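# Set the carton on the raised block with suction

## Task

Place the carton on top of the raised block so that no part of it sticks out past the block's edges. It must stay there on its own once the robot lets go, because support from the robot does not count. Then release it and move the tool away.

## Robot and tools

Robot: one arm ending in a vacuum tool with four suction cups on two air channels, a and b. The reference point, called the cup point, is the centre of the four cup rims when they touch nothing. The cups point along the cup point's own +z axis. In the cup point's axes the cups sit at x = -35 and +35 mm, channel a's pair at y = -70 mm and channel b's pair at y = +70 mm. The tool reaches 148 mm to each side along its y axis. Each cup is 36 mm across.

Frame: every position is in metres in the scene frame. The origin is on the table top directly under the arm base, +z is up, and +y is to the left when facing along +x. The base may be slightly tilted, and the printed position can be a little wrong at long reach.

The row, used by execute_actions and move: nine plain numbers [x, y, z, qw, qx, qy, qz, suction_a, suction_b]. x, y, z is an absolute target position for the cup point in metres. qw, qx, qy, qz is an absolute target orientation, w first. Together these form a pose, not an offset. suction_a and suction_b range from -1 to 1. A value of 1 is full vacuum (about 75 kPa below ambient), a smaller value is that fraction of it, and 0.01 or less switches the channel off. Each channel keeps its last value. Put the wanted quaternion in every row; do not copy a drifted one back from the result. A row whose position lies more than 0.6 m from the last reported position along any cup point axis is refused, and nothing is sent.

execute_actions: its actions list holds at most one entry. An empty list only reports the state. {"rows": [...], "steps": n} sends 1 to 15 rows over n control steps (n from 1 to 15, default 15, each step 1/30 s). Rows are used one per step, and the last row repeats. {"steps": n} alone is a wait of up to 300 steps, counted from the previous result, so your thinking time is included. The optional "pictures" flag turns the camera images on or off.

move: target is one row, as above. The cup point travels in a straight line toward that absolute pose over 0.5 to 10 s and takes the shorter way round when turning. speed is 0.002 to 0.5 m/s (default 0.25), and turning is capped at twice that in rad/s. The path does not avoid obstacles, and the real motion can overshoot the speed. stop_force (9 to 40 N, optional) ends the path when the wrist sensor feels that much extra push against the direction of travel. The arm then backs up two steps and holds. It is only accepted after 0.2 s of scene time, and it is unreliable on moves that also rotate. Leave it out when lifting off a surface you are pressing on. The suction values are sent at the start of the move. The result's move: line reports the ending: done, off_target, moving, held, fault or contact (stopped by stop_force). It also gives the distance left to the target. limits=paced means the pose was clipped, and limits=held means some steps were blocked.

wait: seconds, 0 to 10. The arm gets no new command during it.

zoom_image: camera (cam_head_left, cam_head_right, cam_high, cam_low or cam_wrist) and region [x0, y0, x1, y1] in that camera's pixels, origin top-left, no larger than 504x504. The fixed cameras are 504x504 and cam_wrist is 616x616 fisheye. Calibration matrices are supplied and may be off by a few degrees or millimetres.

finished_scene: scene, the number of the current scene.

Motion behaviour: on every step the commanded pose is clipped to within 100 mm and 16 degrees of the measured pose. The arm trails commands by about 0.17 s, and position takes priority over orientation. After a long motion the arm may not have arrived yet, so compare the result's pose and the "Hand target" line, then send the remainder.

Result lines: the state line gives the cup point position, quaternion and velocities. "pose unreachable" and HELD steps mean the clearance check altered or blocked your command. suction_measured_a and suction_measured_b show the vacuum each channel reached. They read near 0 if a cup is not sealed, and up to about 0.17 below the command (0.27 with both channels on) on an airtight surface. part_present_a and part_present_b switch to 1 at 0.54 and back to 0 below 0.49. Wrist force and Wrist torque are given in the cup point's axes. They carry about 4 N of offset and 2.4 N of noise, and each axis saturates near 50 N. Contact force points back toward the arm.

Gripping: press both cups of a channel fully onto a flat, smooth area of the carton, away from edges, seams and holes. If a switched-on channel has a cup over nothing, it steals all the airflow from the other channel. A held part rides up to 12 mm closer to the tool. To release, set the carton down on the block, switch both channels off, then lift more than 15 mm. If a cup seals to the table, switch that channel off to free the tool.

Avoid: pushing with force or joint torque above the limits. Any outside force of 150 N, or joint torque at the load limit (130 N m for the pan, lift and elbow joints, 24.3 N m for the wrist joints), freezes the arm for 10 s. The arm is stiff, so aim contact targets only slightly past the surface and approach slowly. Also avoid dropping or slamming the carton and knocking anything off the table. Holding a load warms the motors: a MOTOR HOT warning appears at 70 °C, and at 85 °C the brakes lock until the motors cool. Loose objects may occasionally be nudged by outside pushes.

Each tool is called after "Request:" by a JSON object that holds its "method" and its "body".

## Session

Request:
{"method": "execute_actions", "body": {"actions": []}}

Scene clock: 0.00 s of 5300.00 s.
end_effector_position=(+0.4282, +0.0128, +0.4283) suction_measured_a=0.01 part_present_a=0 suction_measured_b=0.01 part_present_b=0 end_effector_quat_wxyz=(+0.003, -0.016, +1.000, -0.002) end_effector_velocity=(+0.000, +0.000, +0.001) end_effector_angular_velocity=(+0.001, -0.002, +0.001)
Joint positions: [-0.317 -1.771  1.732 -1.535 -1.572  1.253]
Joint velocities: [ 0.001  0.    -0.002  0.001  0.001 -0.   ]
Motor temperatures (°C, as the motors report them): [26 28 28 32 35 33]
Wrist force (N, on the end effector, along its own x y z axes, offset not removed): no reading
Wrist torque (N m, same axes, about the end effector's origin, offset not removed): no reading
Hand target: +0.428, +0.013, +0.428; +0.003, -0.016, +1.000, -0.002
camera_calibration (this result's frames):
cam_wrist: T_world_to_cam=[[0.0542008, -0.998393, 0.0165607, -0.0261399], [-0.79116, -0.0328202, 0.610728, 0.11938], [-0.609203, -0.0462041, -0.791667, 0.72128], [0, 0, 0, 1]] pos_world=[0.535271, 0.0111463, 0.498538]

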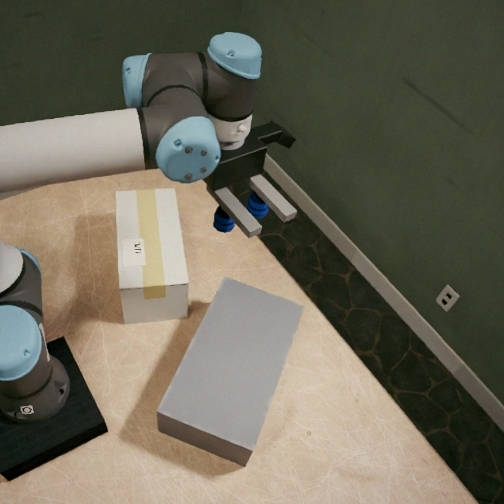

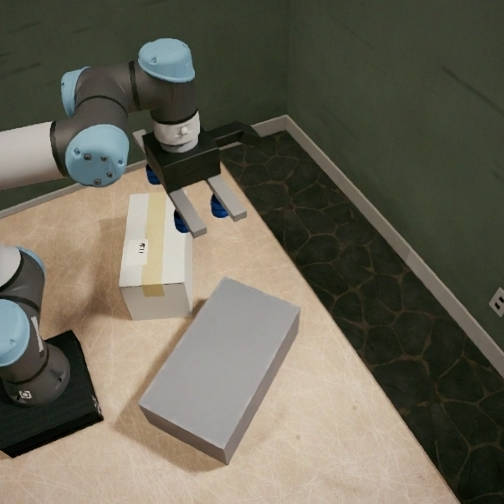

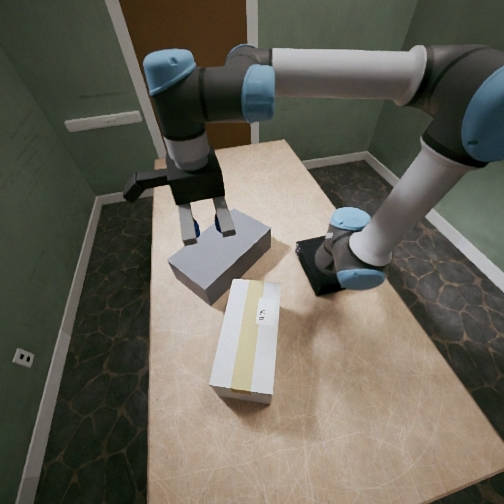

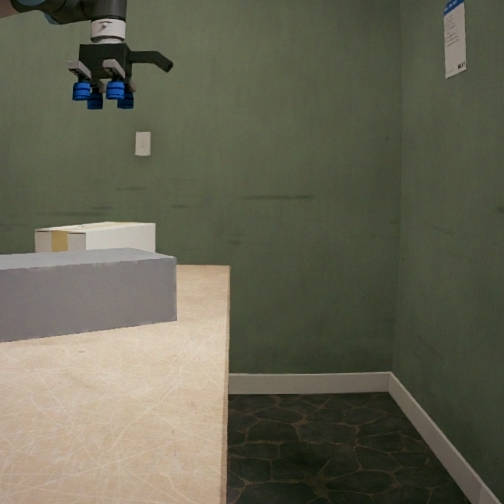

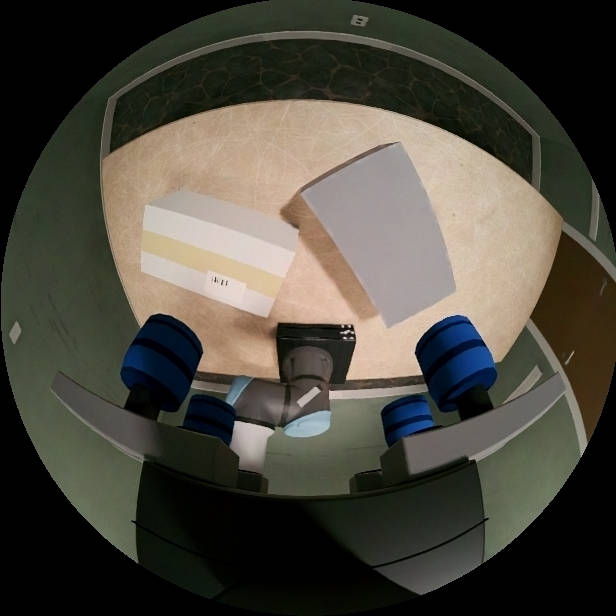

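Request:
{"method": "move", "body": {"target": [0.369,0.195,0.25,0,0.191,0.982,0,0,0], "speed": 0.4}}

Scene clock: 20.10 s of 5300.00 s.
end_effector_position=(+0.3697, +0.1951, +0.2500) suction_measured_a=0.01 part_present_a=0 suction_measured_b=0.01 part_present_b=0 end_effector_quat_wxyz=(+0.000, +0.191, +0.982, +0.001) end_effector_velocity=(+0.001, +0.001, +0.000) end_effector_angular_velocity=(-0.001, -0.003, -0.004)
Joint positions: [ 0.128 -1.708  2.147 -2.009 -1.568  2.114]
Joint velocities: [ 0.003  0.002 -0.001 -0.004 -0.002  0.007]
Motor temperatures (°C, as the motors report them): [26 28 28 32 35 33]
Wrist force (N, on the end effector, along its own x y z axes, offset not removed): [0.8 -0.5 2.7]
Wrist torque (N m, same axes, about the end effector's origin, offset not removed): [0.03 -0.09 -0.05]
Hand target: +0.370, +0.195, +0.250; +0.000, +0.191, +0.982, +0.001
Off the commanded pose: 0.001 m, 0 deg.
After step 90, 15.80 s passed at rest.
move: done
camera_calibration (this result's frames):
cam_wrist: T_world_to_cam=[[-0.353606, -0.935331, 0.010873, 0.301962], [-0.735294, 0.285129, 0.614853, 0.104336], [-0.578192, 0.209421, -0.788567, 0.490792], [0, 0, 0, 1]] pos_world=[0.467265, 0.149903, 0.319588]

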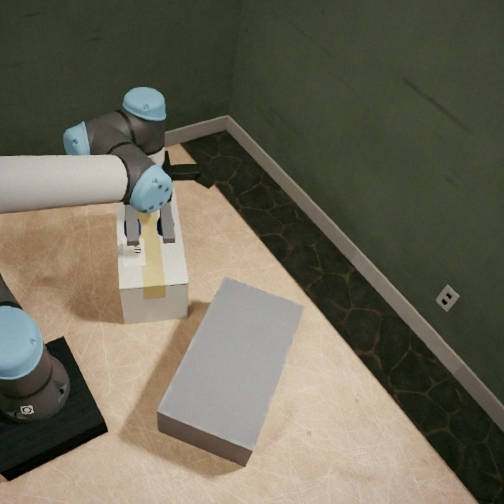

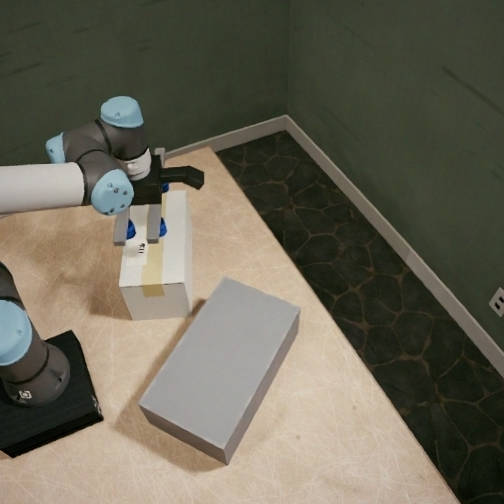

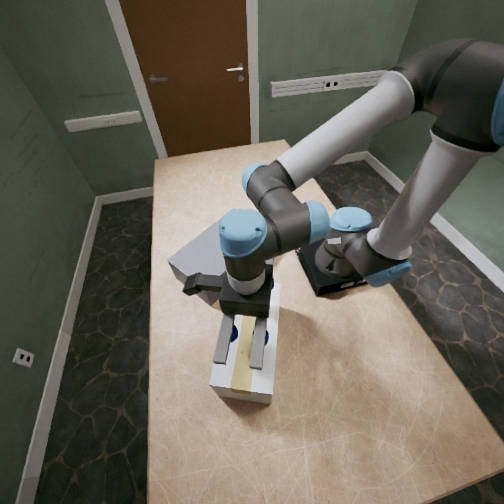

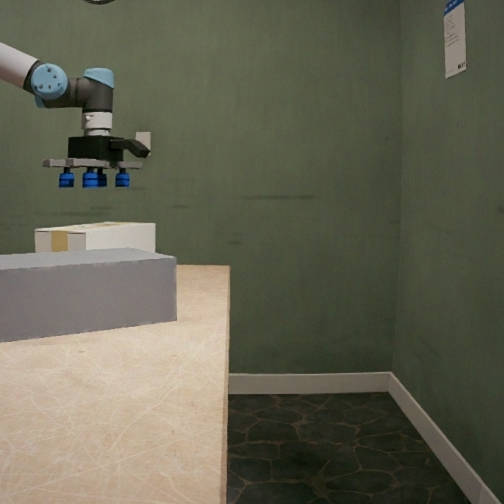

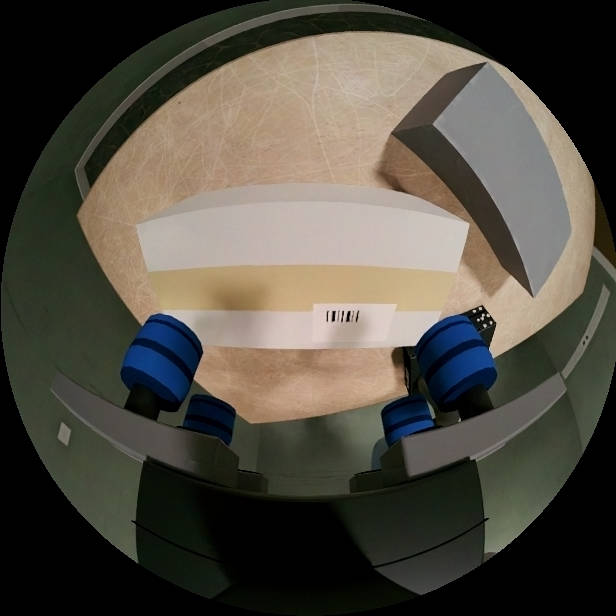

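Request:
{"method": "move", "body": {"target": [0.364,0.203,0.17,0,0.191,0.982,0,0,0], "speed": 0.1, "stop_force": 15}}

Request:
{"method": "move", "body": {"target": [0.364,0.203,0.10,0,0.191,0.982,0,1,1], "speed": 0.015, "stop_force": 15}}

Request:
{"method": "move", "body": {"target": [0.364,0.203,0.33,0,0.191,0.982,0,1,1], "speed": 0.15}}

Request:
{"method": "move", "body": {"target": [0.395,-0.174,0.33,0,0.446,0.895,0,1,1], "speed": 0.2}}

Request:
{"method": "move", "body": {"target": [0.395,-0.174,0.285,0,0.446,0.895,0,1,1], "speed": 0.05, "stop_force": 12}}

Scene clock: 33.00 s of 5300.00 s.
end_effector_position=(+0.3642, +0.2030, +0.1701) suction_measured_a=0.01 part_present_a=0 suction_measured_b=0.01 part_present_b=0 end_effector_quat_wxyz=(-0.000, +0.191, +0.982, +0.000) end_effector_velocity=(-0.000, +0.000, -0.002) end_effector_angular_velocity=(+0.000, -0.000, +0.002)
Joint positions: [ 0.151 -1.585  2.277 -2.262 -1.57   2.137]
Joint velocities: [ 0.001  0.004  0.002 -0.006  0.    -0.001]
Motor temperatures (°C, as the motors report them): [26 28 28 32 35 33]
Wrist force (N, on the end effector, along its own x y z axes, offset not removed): [-1.7 -3.8 -1.5]
Wrist torque (N m, same axes, about the end effector's origin, offset not removed): [-0.39 0.33 -0.26]
Hand target: +0.364, +0.203, +0.170; -0.000, +0.191, +0.982, +0.000
Off the commanded pose: 0.000 m, 0 deg.
After step 90, 8.67 s passed at rest.
move: done
camera_calibration (this result's frames):
cam_wrist: T_world_to_cam=[[-0.353804, -0.935232, 0.0127884, 0.307989], [-0.734787, 0.286383, 0.614876, 0.146712], [-0.578714, 0.208149, -0.78852, 0.423365], [0, 0, 0, 1]] pos_world=[0.461778, 0.157903, 0.239683]

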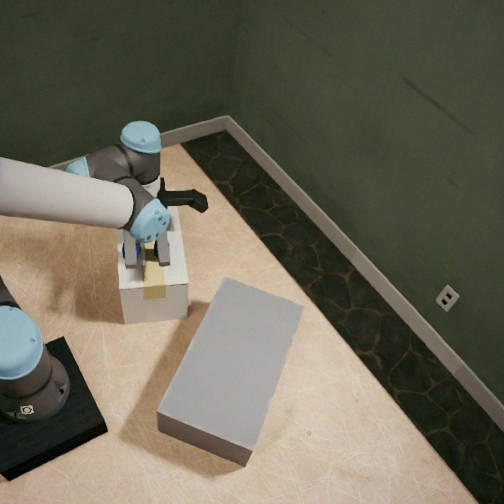

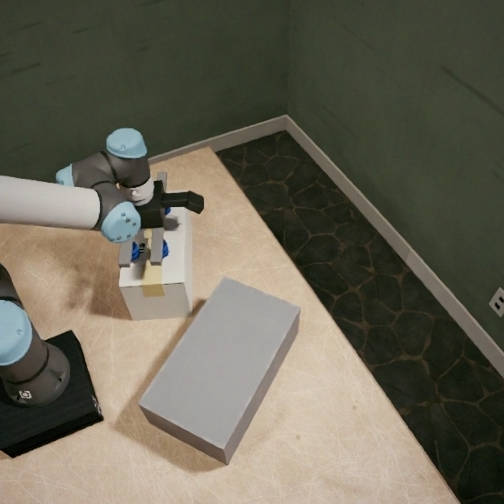

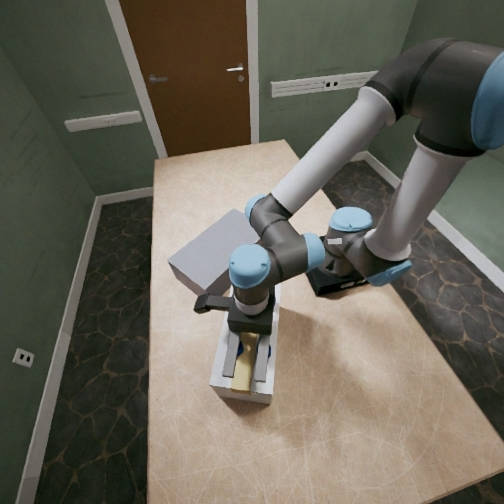

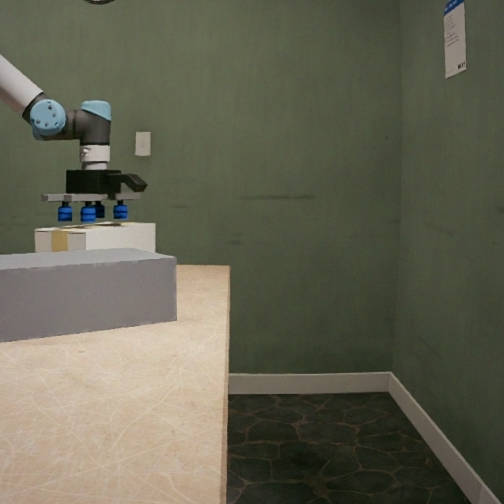

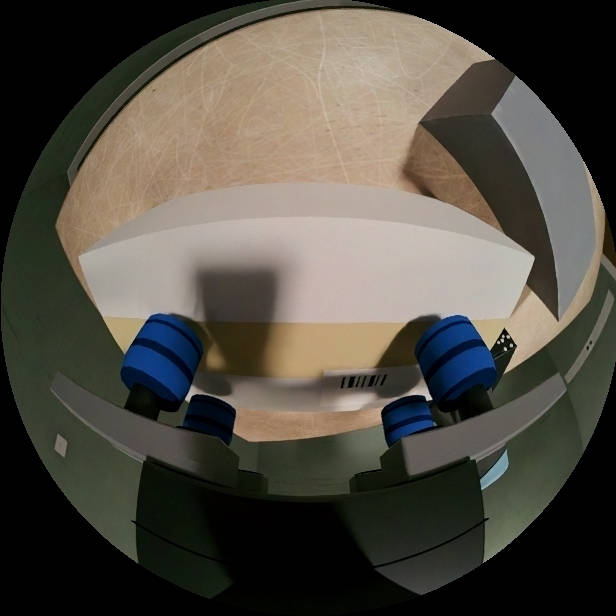

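Scene clock: 45.17 s of 5300.00 s.
end_effector_position=(+0.3648, +0.2032, +0.1414) suction_measured_a=0.80 part_present_a=1 suction_measured_b=0.80 part_present_b=1 end_effector_quat_wxyz=(+0.002, +0.191, +0.982, +0.001) end_effector_velocity=(+0.001, +0.000, +0.001) end_effector_angular_velocity=(+0.002, -0.002, +0.000)
Joint positions: [ 0.151 -1.523  2.315 -2.364 -1.57   2.137]
Joint velocities: [-0.001 -0.001 -0.001 -0.001  0.002 -0.001]
Motor temperatures (°C, as the motors report them): [26 28 28 32 35 33]
Wrist force (N, on the end effector, along its own x y z axes, offset not removed): [11.6 -0.4 -25.6]
Wrist torque (N m, same axes, about the end effector's origin, offset not removed): [1.09 -1.30 0.53]
Hand target: +0.365, +0.203, +0.141; +0.002, +0.191, +0.982, +0.001
Off the commanded pose: 0.041 m, 0 deg.
FORCE FAULT: contact force on the arm reached its limit, and the arm stopped for 10 seconds. The contact can be on any part of the arm, not only on its tool. The arm's remaining commands of this call were not run. The arm holds still and accepts commands again. Move the arm away from the contact; if what it grips holds it there, let go first. Pushing or pulling that hard again can fault the arm again.
move: fault (stop_force had ended the path)
camera_calibration (this result's frames):
cam_wrist: T_world_to_cam=[[-0.35372, -0.935286, 0.0110771, 0.308955], [-0.736887, 0.285941, 0.612564, 0.16594], [-0.57609, 0.208513, -0.790343, 0.40027], [0, 0, 0, 1]] pos_world=[0.462154, 0.15805, 0.21128]

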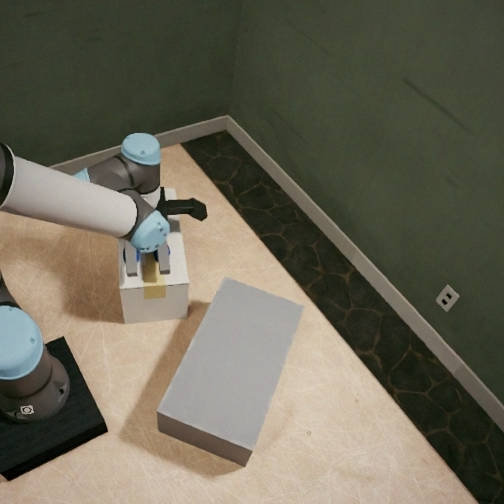

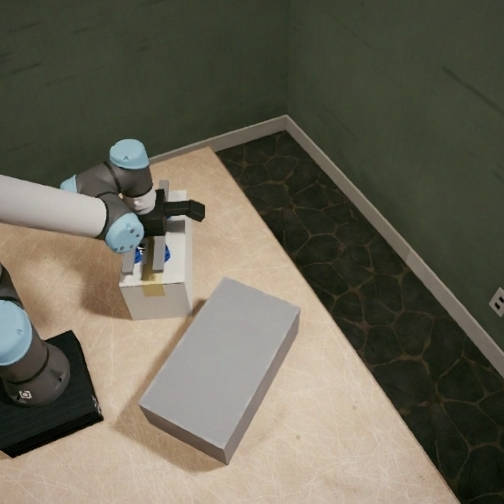

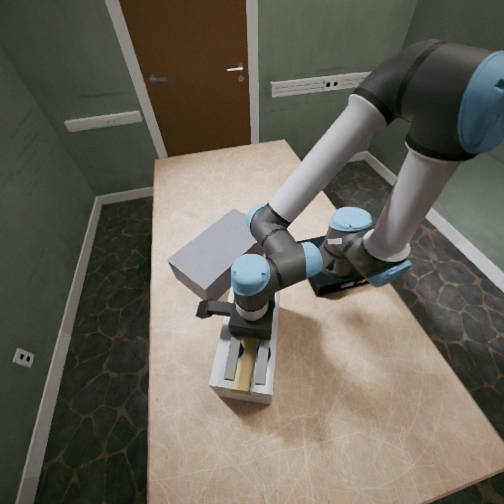

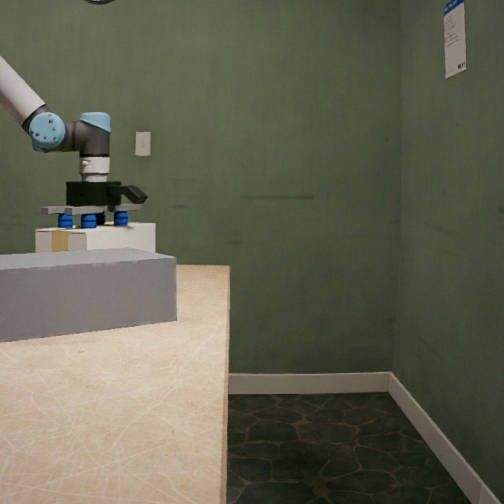

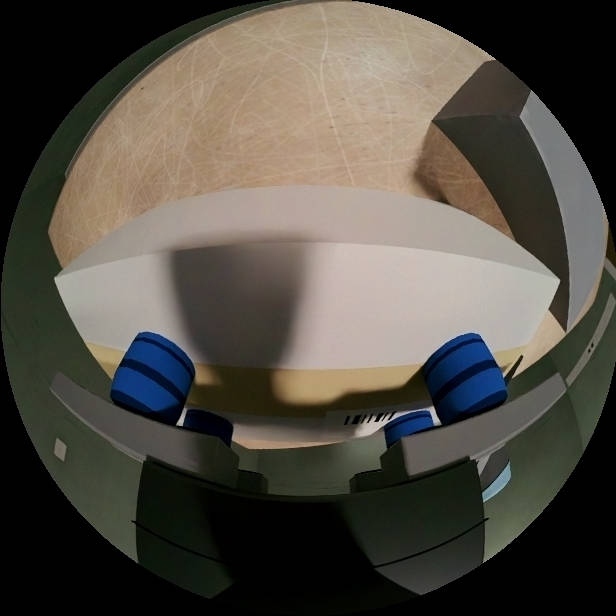

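not run: a fault stop came before this call.

not run: a fault stop came before this call.

not run: a fault stop came before this call.

Request:
{"method": "move", "body": {"target": [0.364,0.203,0.33,0,0.191,0.982,0,1,1], "speed": 0.15}}

Request:
{"method": "move", "body": {"target": [0.395,-0.174,0.33,0,0.446,0.895,0,1,1], "speed": 0.2}}

Request:
{"method": "move", "body": {"target": [0.395,-0.174,0.29,0,0.446,0.895,0,1,1], "speed": 0.03, "stop_force": 10}}

Scene clock: 54.17 s of 5300.00 s.
end_effector_position=(+0.3635, +0.2029, +0.3300) suction_measured_a=0.80 part_present_a=1 suction_measured_b=0.80 part_present_b=1 end_effector_quat_wxyz=(-0.000, +0.191, +0.982, +0.000) end_effector_velocity=(+0.001, -0.000, +0.002) end_effector_angular_velocity=(-0.001, -0.001, +0.000)
Joint positions: [ 0.151 -1.78   1.989 -1.778 -1.57   2.137]
Joint velocities: [ 0.     0.001 -0.004  0.003 -0.001 -0.   ]
Motor temperatures (°C, as the motors report them): [26 28 28 32 35 33]
Wrist force (N, on the end effector, along its own x y z axes, offset not removed): [-0.2 -5.8 19.1]
Wrist torque (N m, same axes, about the end effector's origin, offset not removed): [-1.06 0.28 0.13]
Hand target: +0.364, +0.203, +0.330; -0.000, +0.191, +0.982, +0.000
Off the commanded pose: 0.000 m, 0 deg.
move: done
camera_calibration (this result's frames):
cam_wrist: T_world_to_cam=[[-0.353805, -0.935231, 0.0128449, 0.305578], [-0.734786, 0.28642, 0.61486, 0.0479235], [-0.578715, 0.208102, -0.788532, 0.549108], [0, 0, 0, 1]] pos_world=[0.461106, 0.157789, 0.399598]

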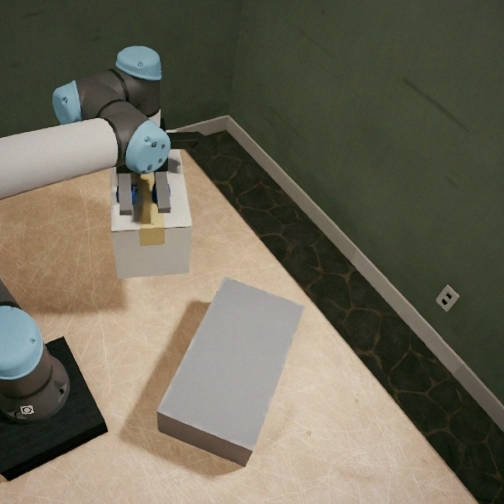

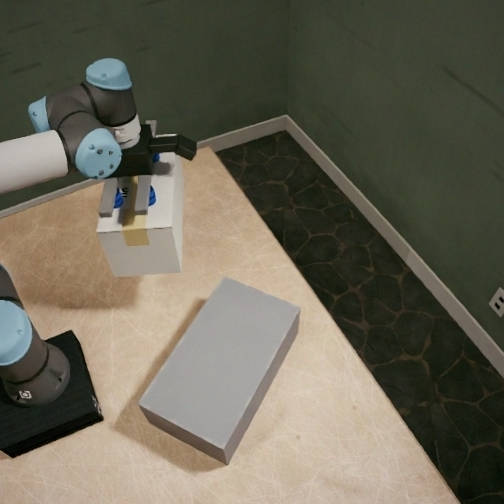

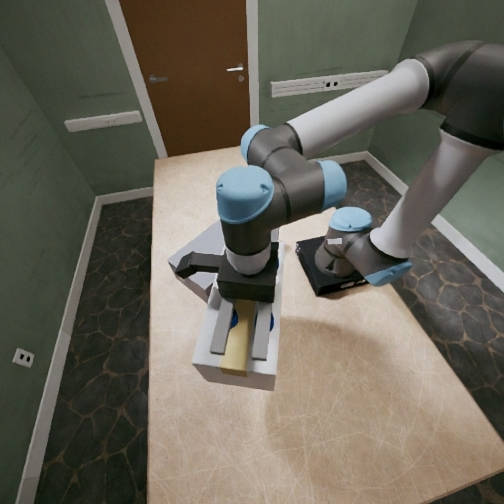

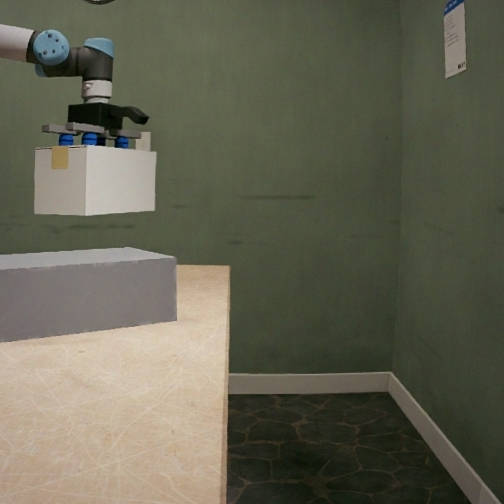

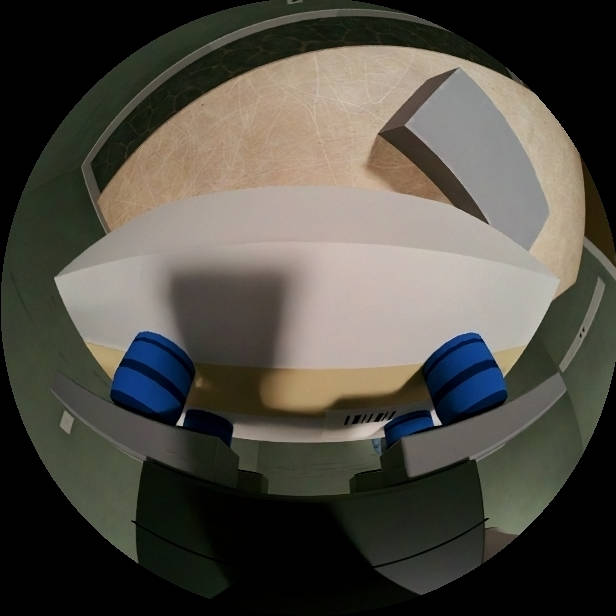

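Scene clock: 56.57 s of 5300.00 s.
end_effector_position=(+0.3942, -0.1742, +0.3300) suction_measured_a=0.80 part_present_a=1 suction_measured_b=0.80 part_present_b=1 end_effector_quat_wxyz=(-0.000, +0.446, +0.895, -0.002) end_effector_velocity=(+0.000, -0.001, -0.001) end_effector_angular_velocity=(+0.002, -0.000, -0.000)
Joint positions: [-0.759 -1.74   1.958 -1.787 -1.576  1.768]
Joint velocities: [-0.002  0.003 -0.001 -0.     0.002 -0.002]
Motor temperatures (°C, as the motors report them): [26 28 28 32 35 33]
Wrist force (N, on the end effector, along its own x y z axes, offset not removed): [2.6 -4.5 18.6]
Wrist torque (N m, same axes, about the end effector's origin, offset not removed): [-0.81 -0.40 -0.07]
Hand target: +0.394, -0.174, +0.330; -0.000, +0.446, +0.895, -0.002
Off the commanded pose: 0.001 m, 0 deg.
move: done
camera_calibration (this result's frames):
cam_wrist: T_world_to_cam=[[-0.784447, -0.619971, 0.0166667, 0.187098], [-0.481293, 0.625488, 0.614103, 0.137843], [-0.391151, 0.47371, -0.78905, 0.617881], [0, 0, 0, 1]] pos_world=[0.454796, -0.26292, 0.399771]

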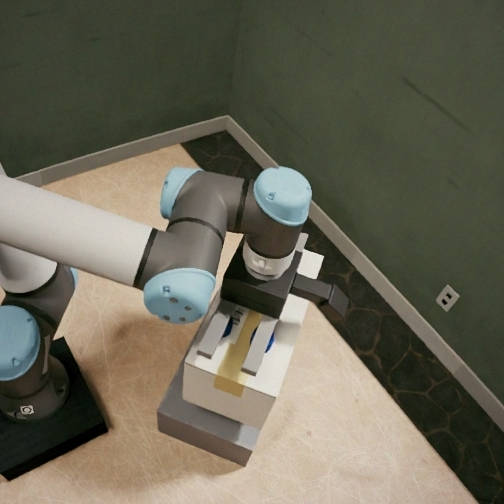

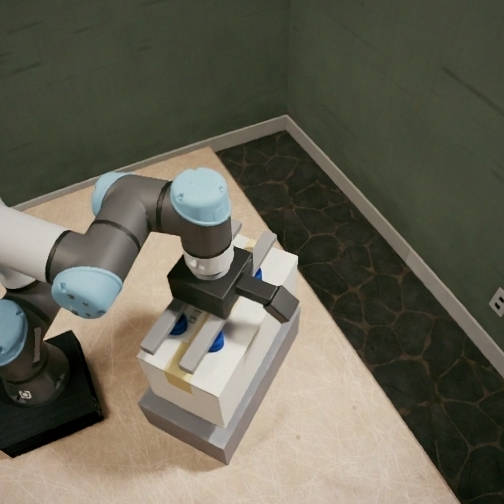

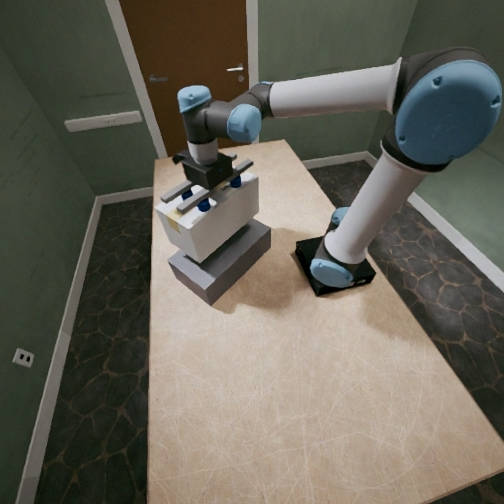

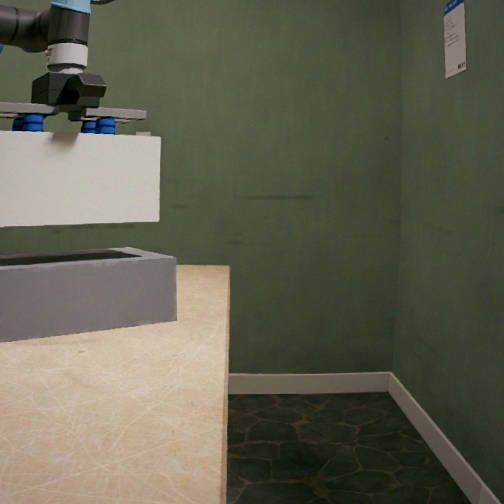

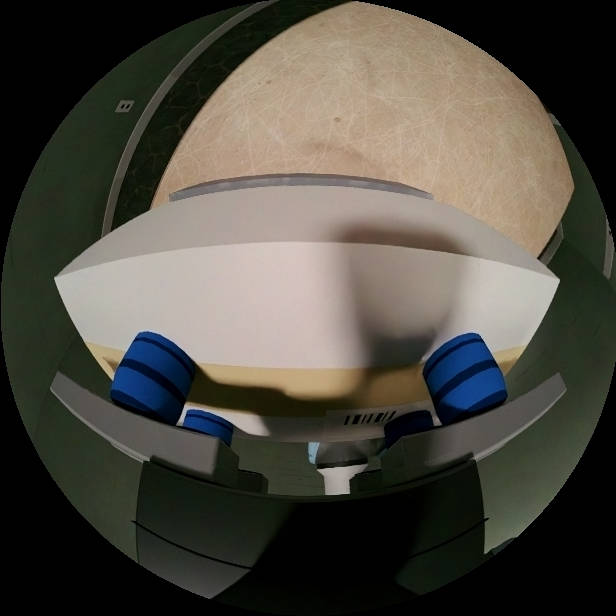

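Scene clock: 58.23 s of 5300.00 s.
end_effector_position=(+0.3951, -0.1741, +0.2901) suction_measured_a=0.80 part_present_a=1 suction_measured_b=0.80 part_present_b=1 end_effector_quat_wxyz=(+0.000, +0.446, +0.895, -0.000) end_effector_velocity=(+0.001, +0.000, -0.000) end_effector_angular_velocity=(+0.000, -0.002, +0.001)
Joint positions: [-0.759 -1.711  2.039 -1.898 -1.572  1.767]
Joint velocities: [ 0.001  0.001  0.001 -0.003  0.001 -0.   ]
Motor temperatures (°C, as the motors report them): [26 28 28 32 35 33]
Wrist force (N, on the end effector, along its own x y z axes, offset not removed): [0.1 -0.9 25.5]
Wrist torque (N m, same axes, about the end effector's origin, offset not removed): [-0.37 0.21 -0.03]
Hand target: +0.395, -0.174, +0.290; +0.000, +0.446, +0.895, -0.000
Off the commanded pose: 0.000 m, 0 deg.
move: done
camera_calibration (this result's frames):
cam_wrist: T_world_to_cam=[[-0.784552, -0.619929, 0.0128942, 0.189722], [-0.482702, 0.623672, 0.614844, 0.162737], [-0.389201, 0.476153, -0.788544, 0.586135], [0, 0, 0, 1]] pos_world=[0.455525, -0.26297, 0.359689]

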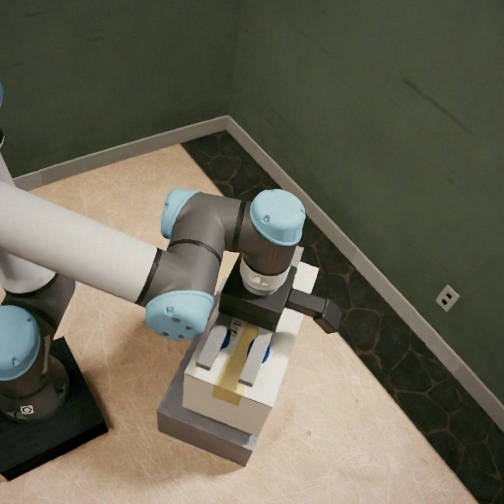

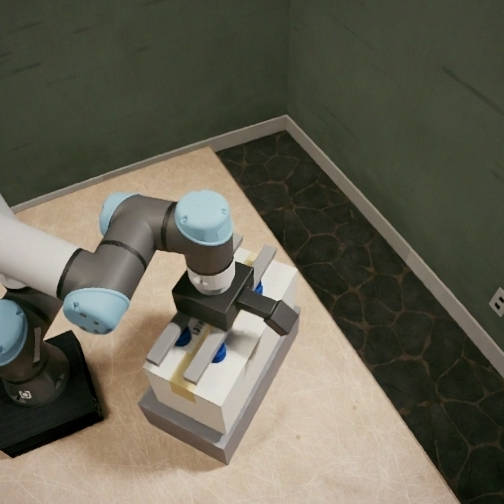

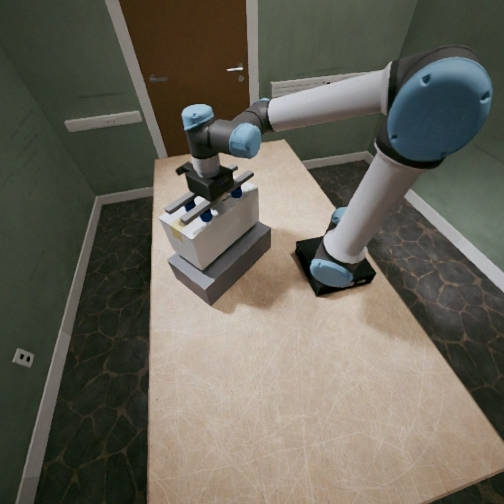

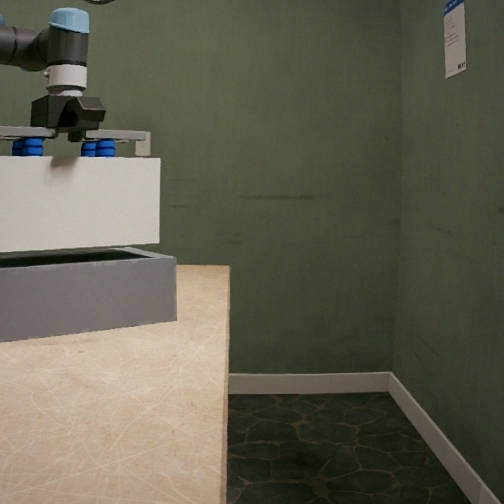

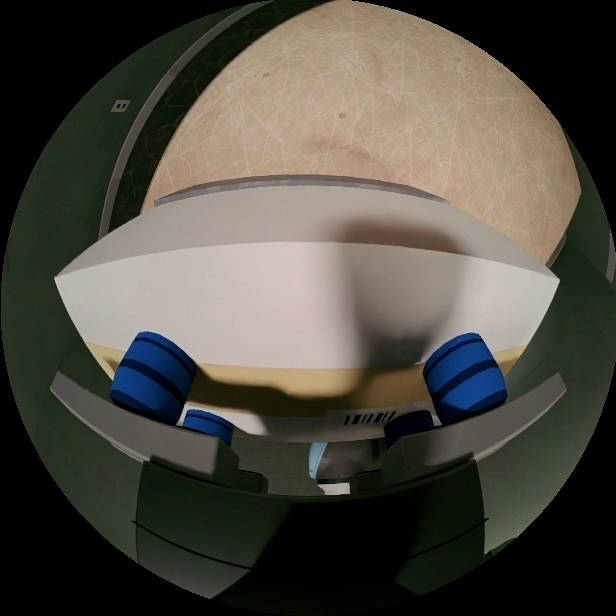

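Request:
{"method": "move", "body": {"target": [0.394,-0.164,0.275,0,0.446,0.895,0,1,1], "speed": 0.02}}

Request:
{"method": "move", "body": {"target": [0.394,-0.164,0.24,0,0.446,0.895,0,1,1], "speed": 0.005, "stop_force": 10}}

Scene clock: 67.17 s of 5300.00 s.
end_effector_position=(+0.3941, -0.1641, +0.2751) suction_measured_a=0.80 part_present_a=1 suction_measured_b=0.80 part_present_b=1 end_effector_quat_wxyz=(+0.000, +0.446, +0.895, +0.000) end_effector_velocity=(-0.000, +0.000, -0.001) end_effector_angular_velocity=(-0.001, +0.001, -0.001)
Joint positions: [-0.742 -1.71   2.08  -1.939 -1.572  1.784]
Joint velocities: [ 0.001 -0.     0.002 -0.001 -0.001  0.002]
Motor temperatures (°C, as the motors report them): [26 28 28 32 35 33]
Wrist force (N, on the end effector, along its own x y z axes, offset not removed): [1.9 -2.8 21.6]
Wrist torque (N m, same axes, about the end effector's origin, offset not removed): [-0.70 0.01 -0.11]
Hand target: +0.394, -0.164, +0.275; +0.000, +0.446, +0.895, +0.000
Off the commanded pose: 0.000 m, 0 deg.
move: done
camera_calibration (this result's frames):
cam_wrist: T_world_to_cam=[[-0.784551, -0.619932, 0.0128015, 0.195345], [-0.482749, 0.623637, 0.614842, 0.165252], [-0.389144, 0.476196, -0.788546, 0.569121], [0, 0, 0, 1]] pos_world=[0.454504, -0.25297, 0.344673]

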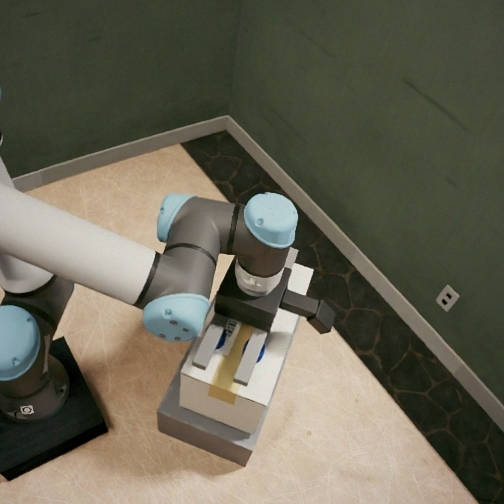

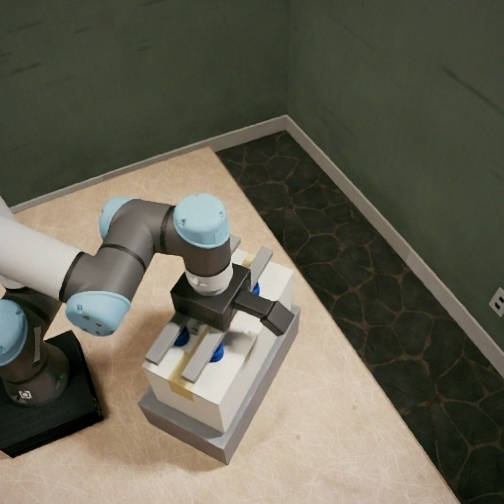

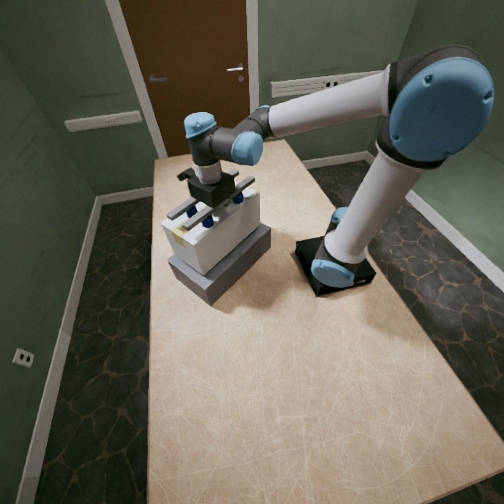

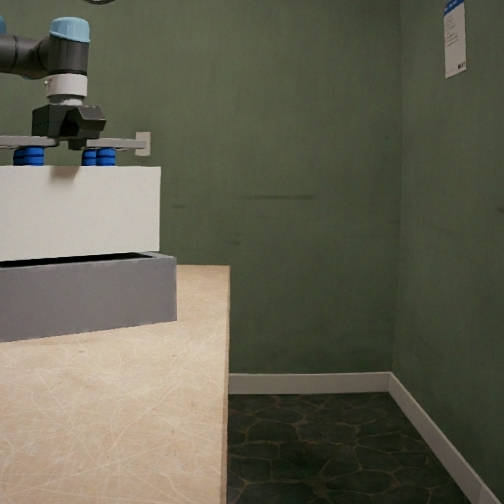

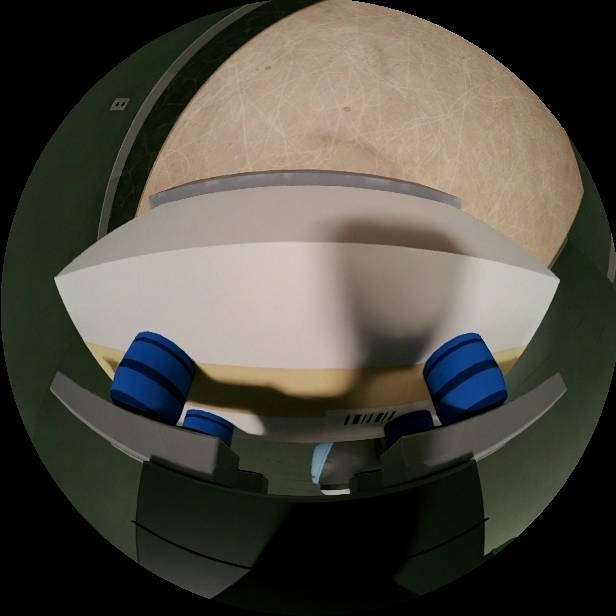

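Scene clock: 70.13 s of 5300.00 s.
end_effector_position=(+0.3940, -0.1640, +0.2619) suction_measured_a=0.80 part_present_a=1 suction_measured_b=0.80 part_present_b=1 end_effector_quat_wxyz=(-0.000, +0.446, +0.895, +0.000) end_effector_velocity=(-0.001, +0.000, +0.000) end_effector_angular_velocity=(+0.001, +0.003, +0.002)
Joint positions: [-0.742 -1.696  2.104 -1.977 -1.572  1.784]
Joint velocities: [ 0.001 -0.001 -0.001  0.005 -0.001 -0.001]
Motor temperatures (°C, as the motors report them): [26 28 28 32 35 33]
Wrist force (N, on the end effector, along its own x y z axes, offset not removed): [6.1 -1.3 -3.4]
Wrist torque (N m, same axes, about the end effector's origin, offset not removed): [0.15 -2.11 0.12]
Hand target: +0.394, -0.164, +0.262; +0.000, +0.446, +0.895, +0.000
Off the commanded pose: 0.022 m, 0 deg.
move: contact
camera_calibration (this result's frames):
cam_wrist: T_world_to_cam=[[-0.784549, -0.619934, 0.0128564, 0.195493], [-0.482614, 0.623521, 0.615066, 0.173138], [-0.389316, 0.476344, -0.788371, 0.55875], [0, 0, 0, 1]] pos_world=[0.454463, -0.25292, 0.331497]

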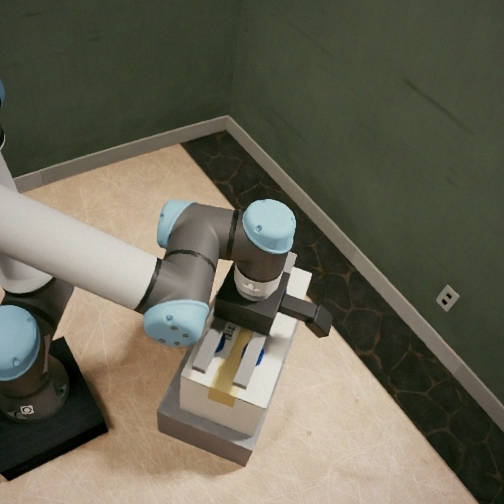

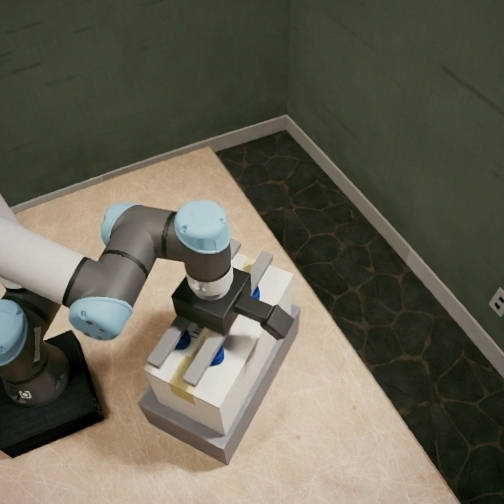

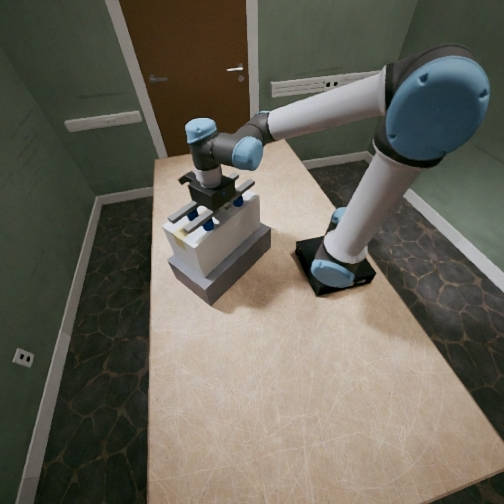

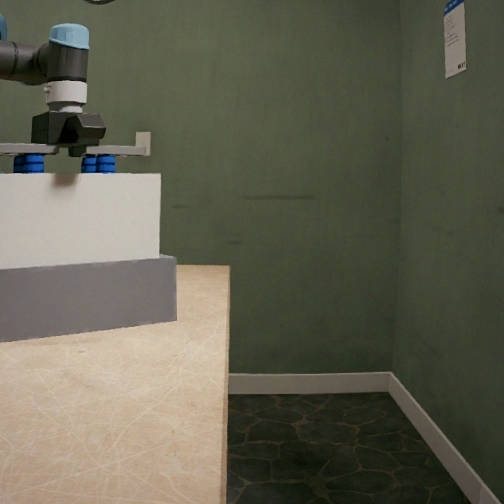

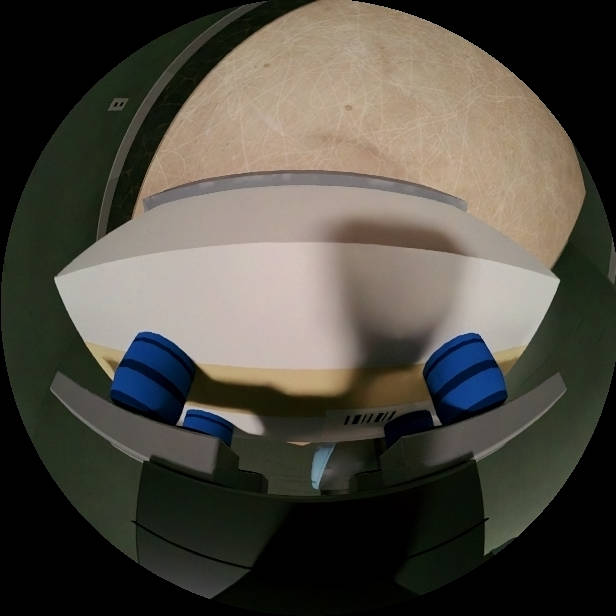

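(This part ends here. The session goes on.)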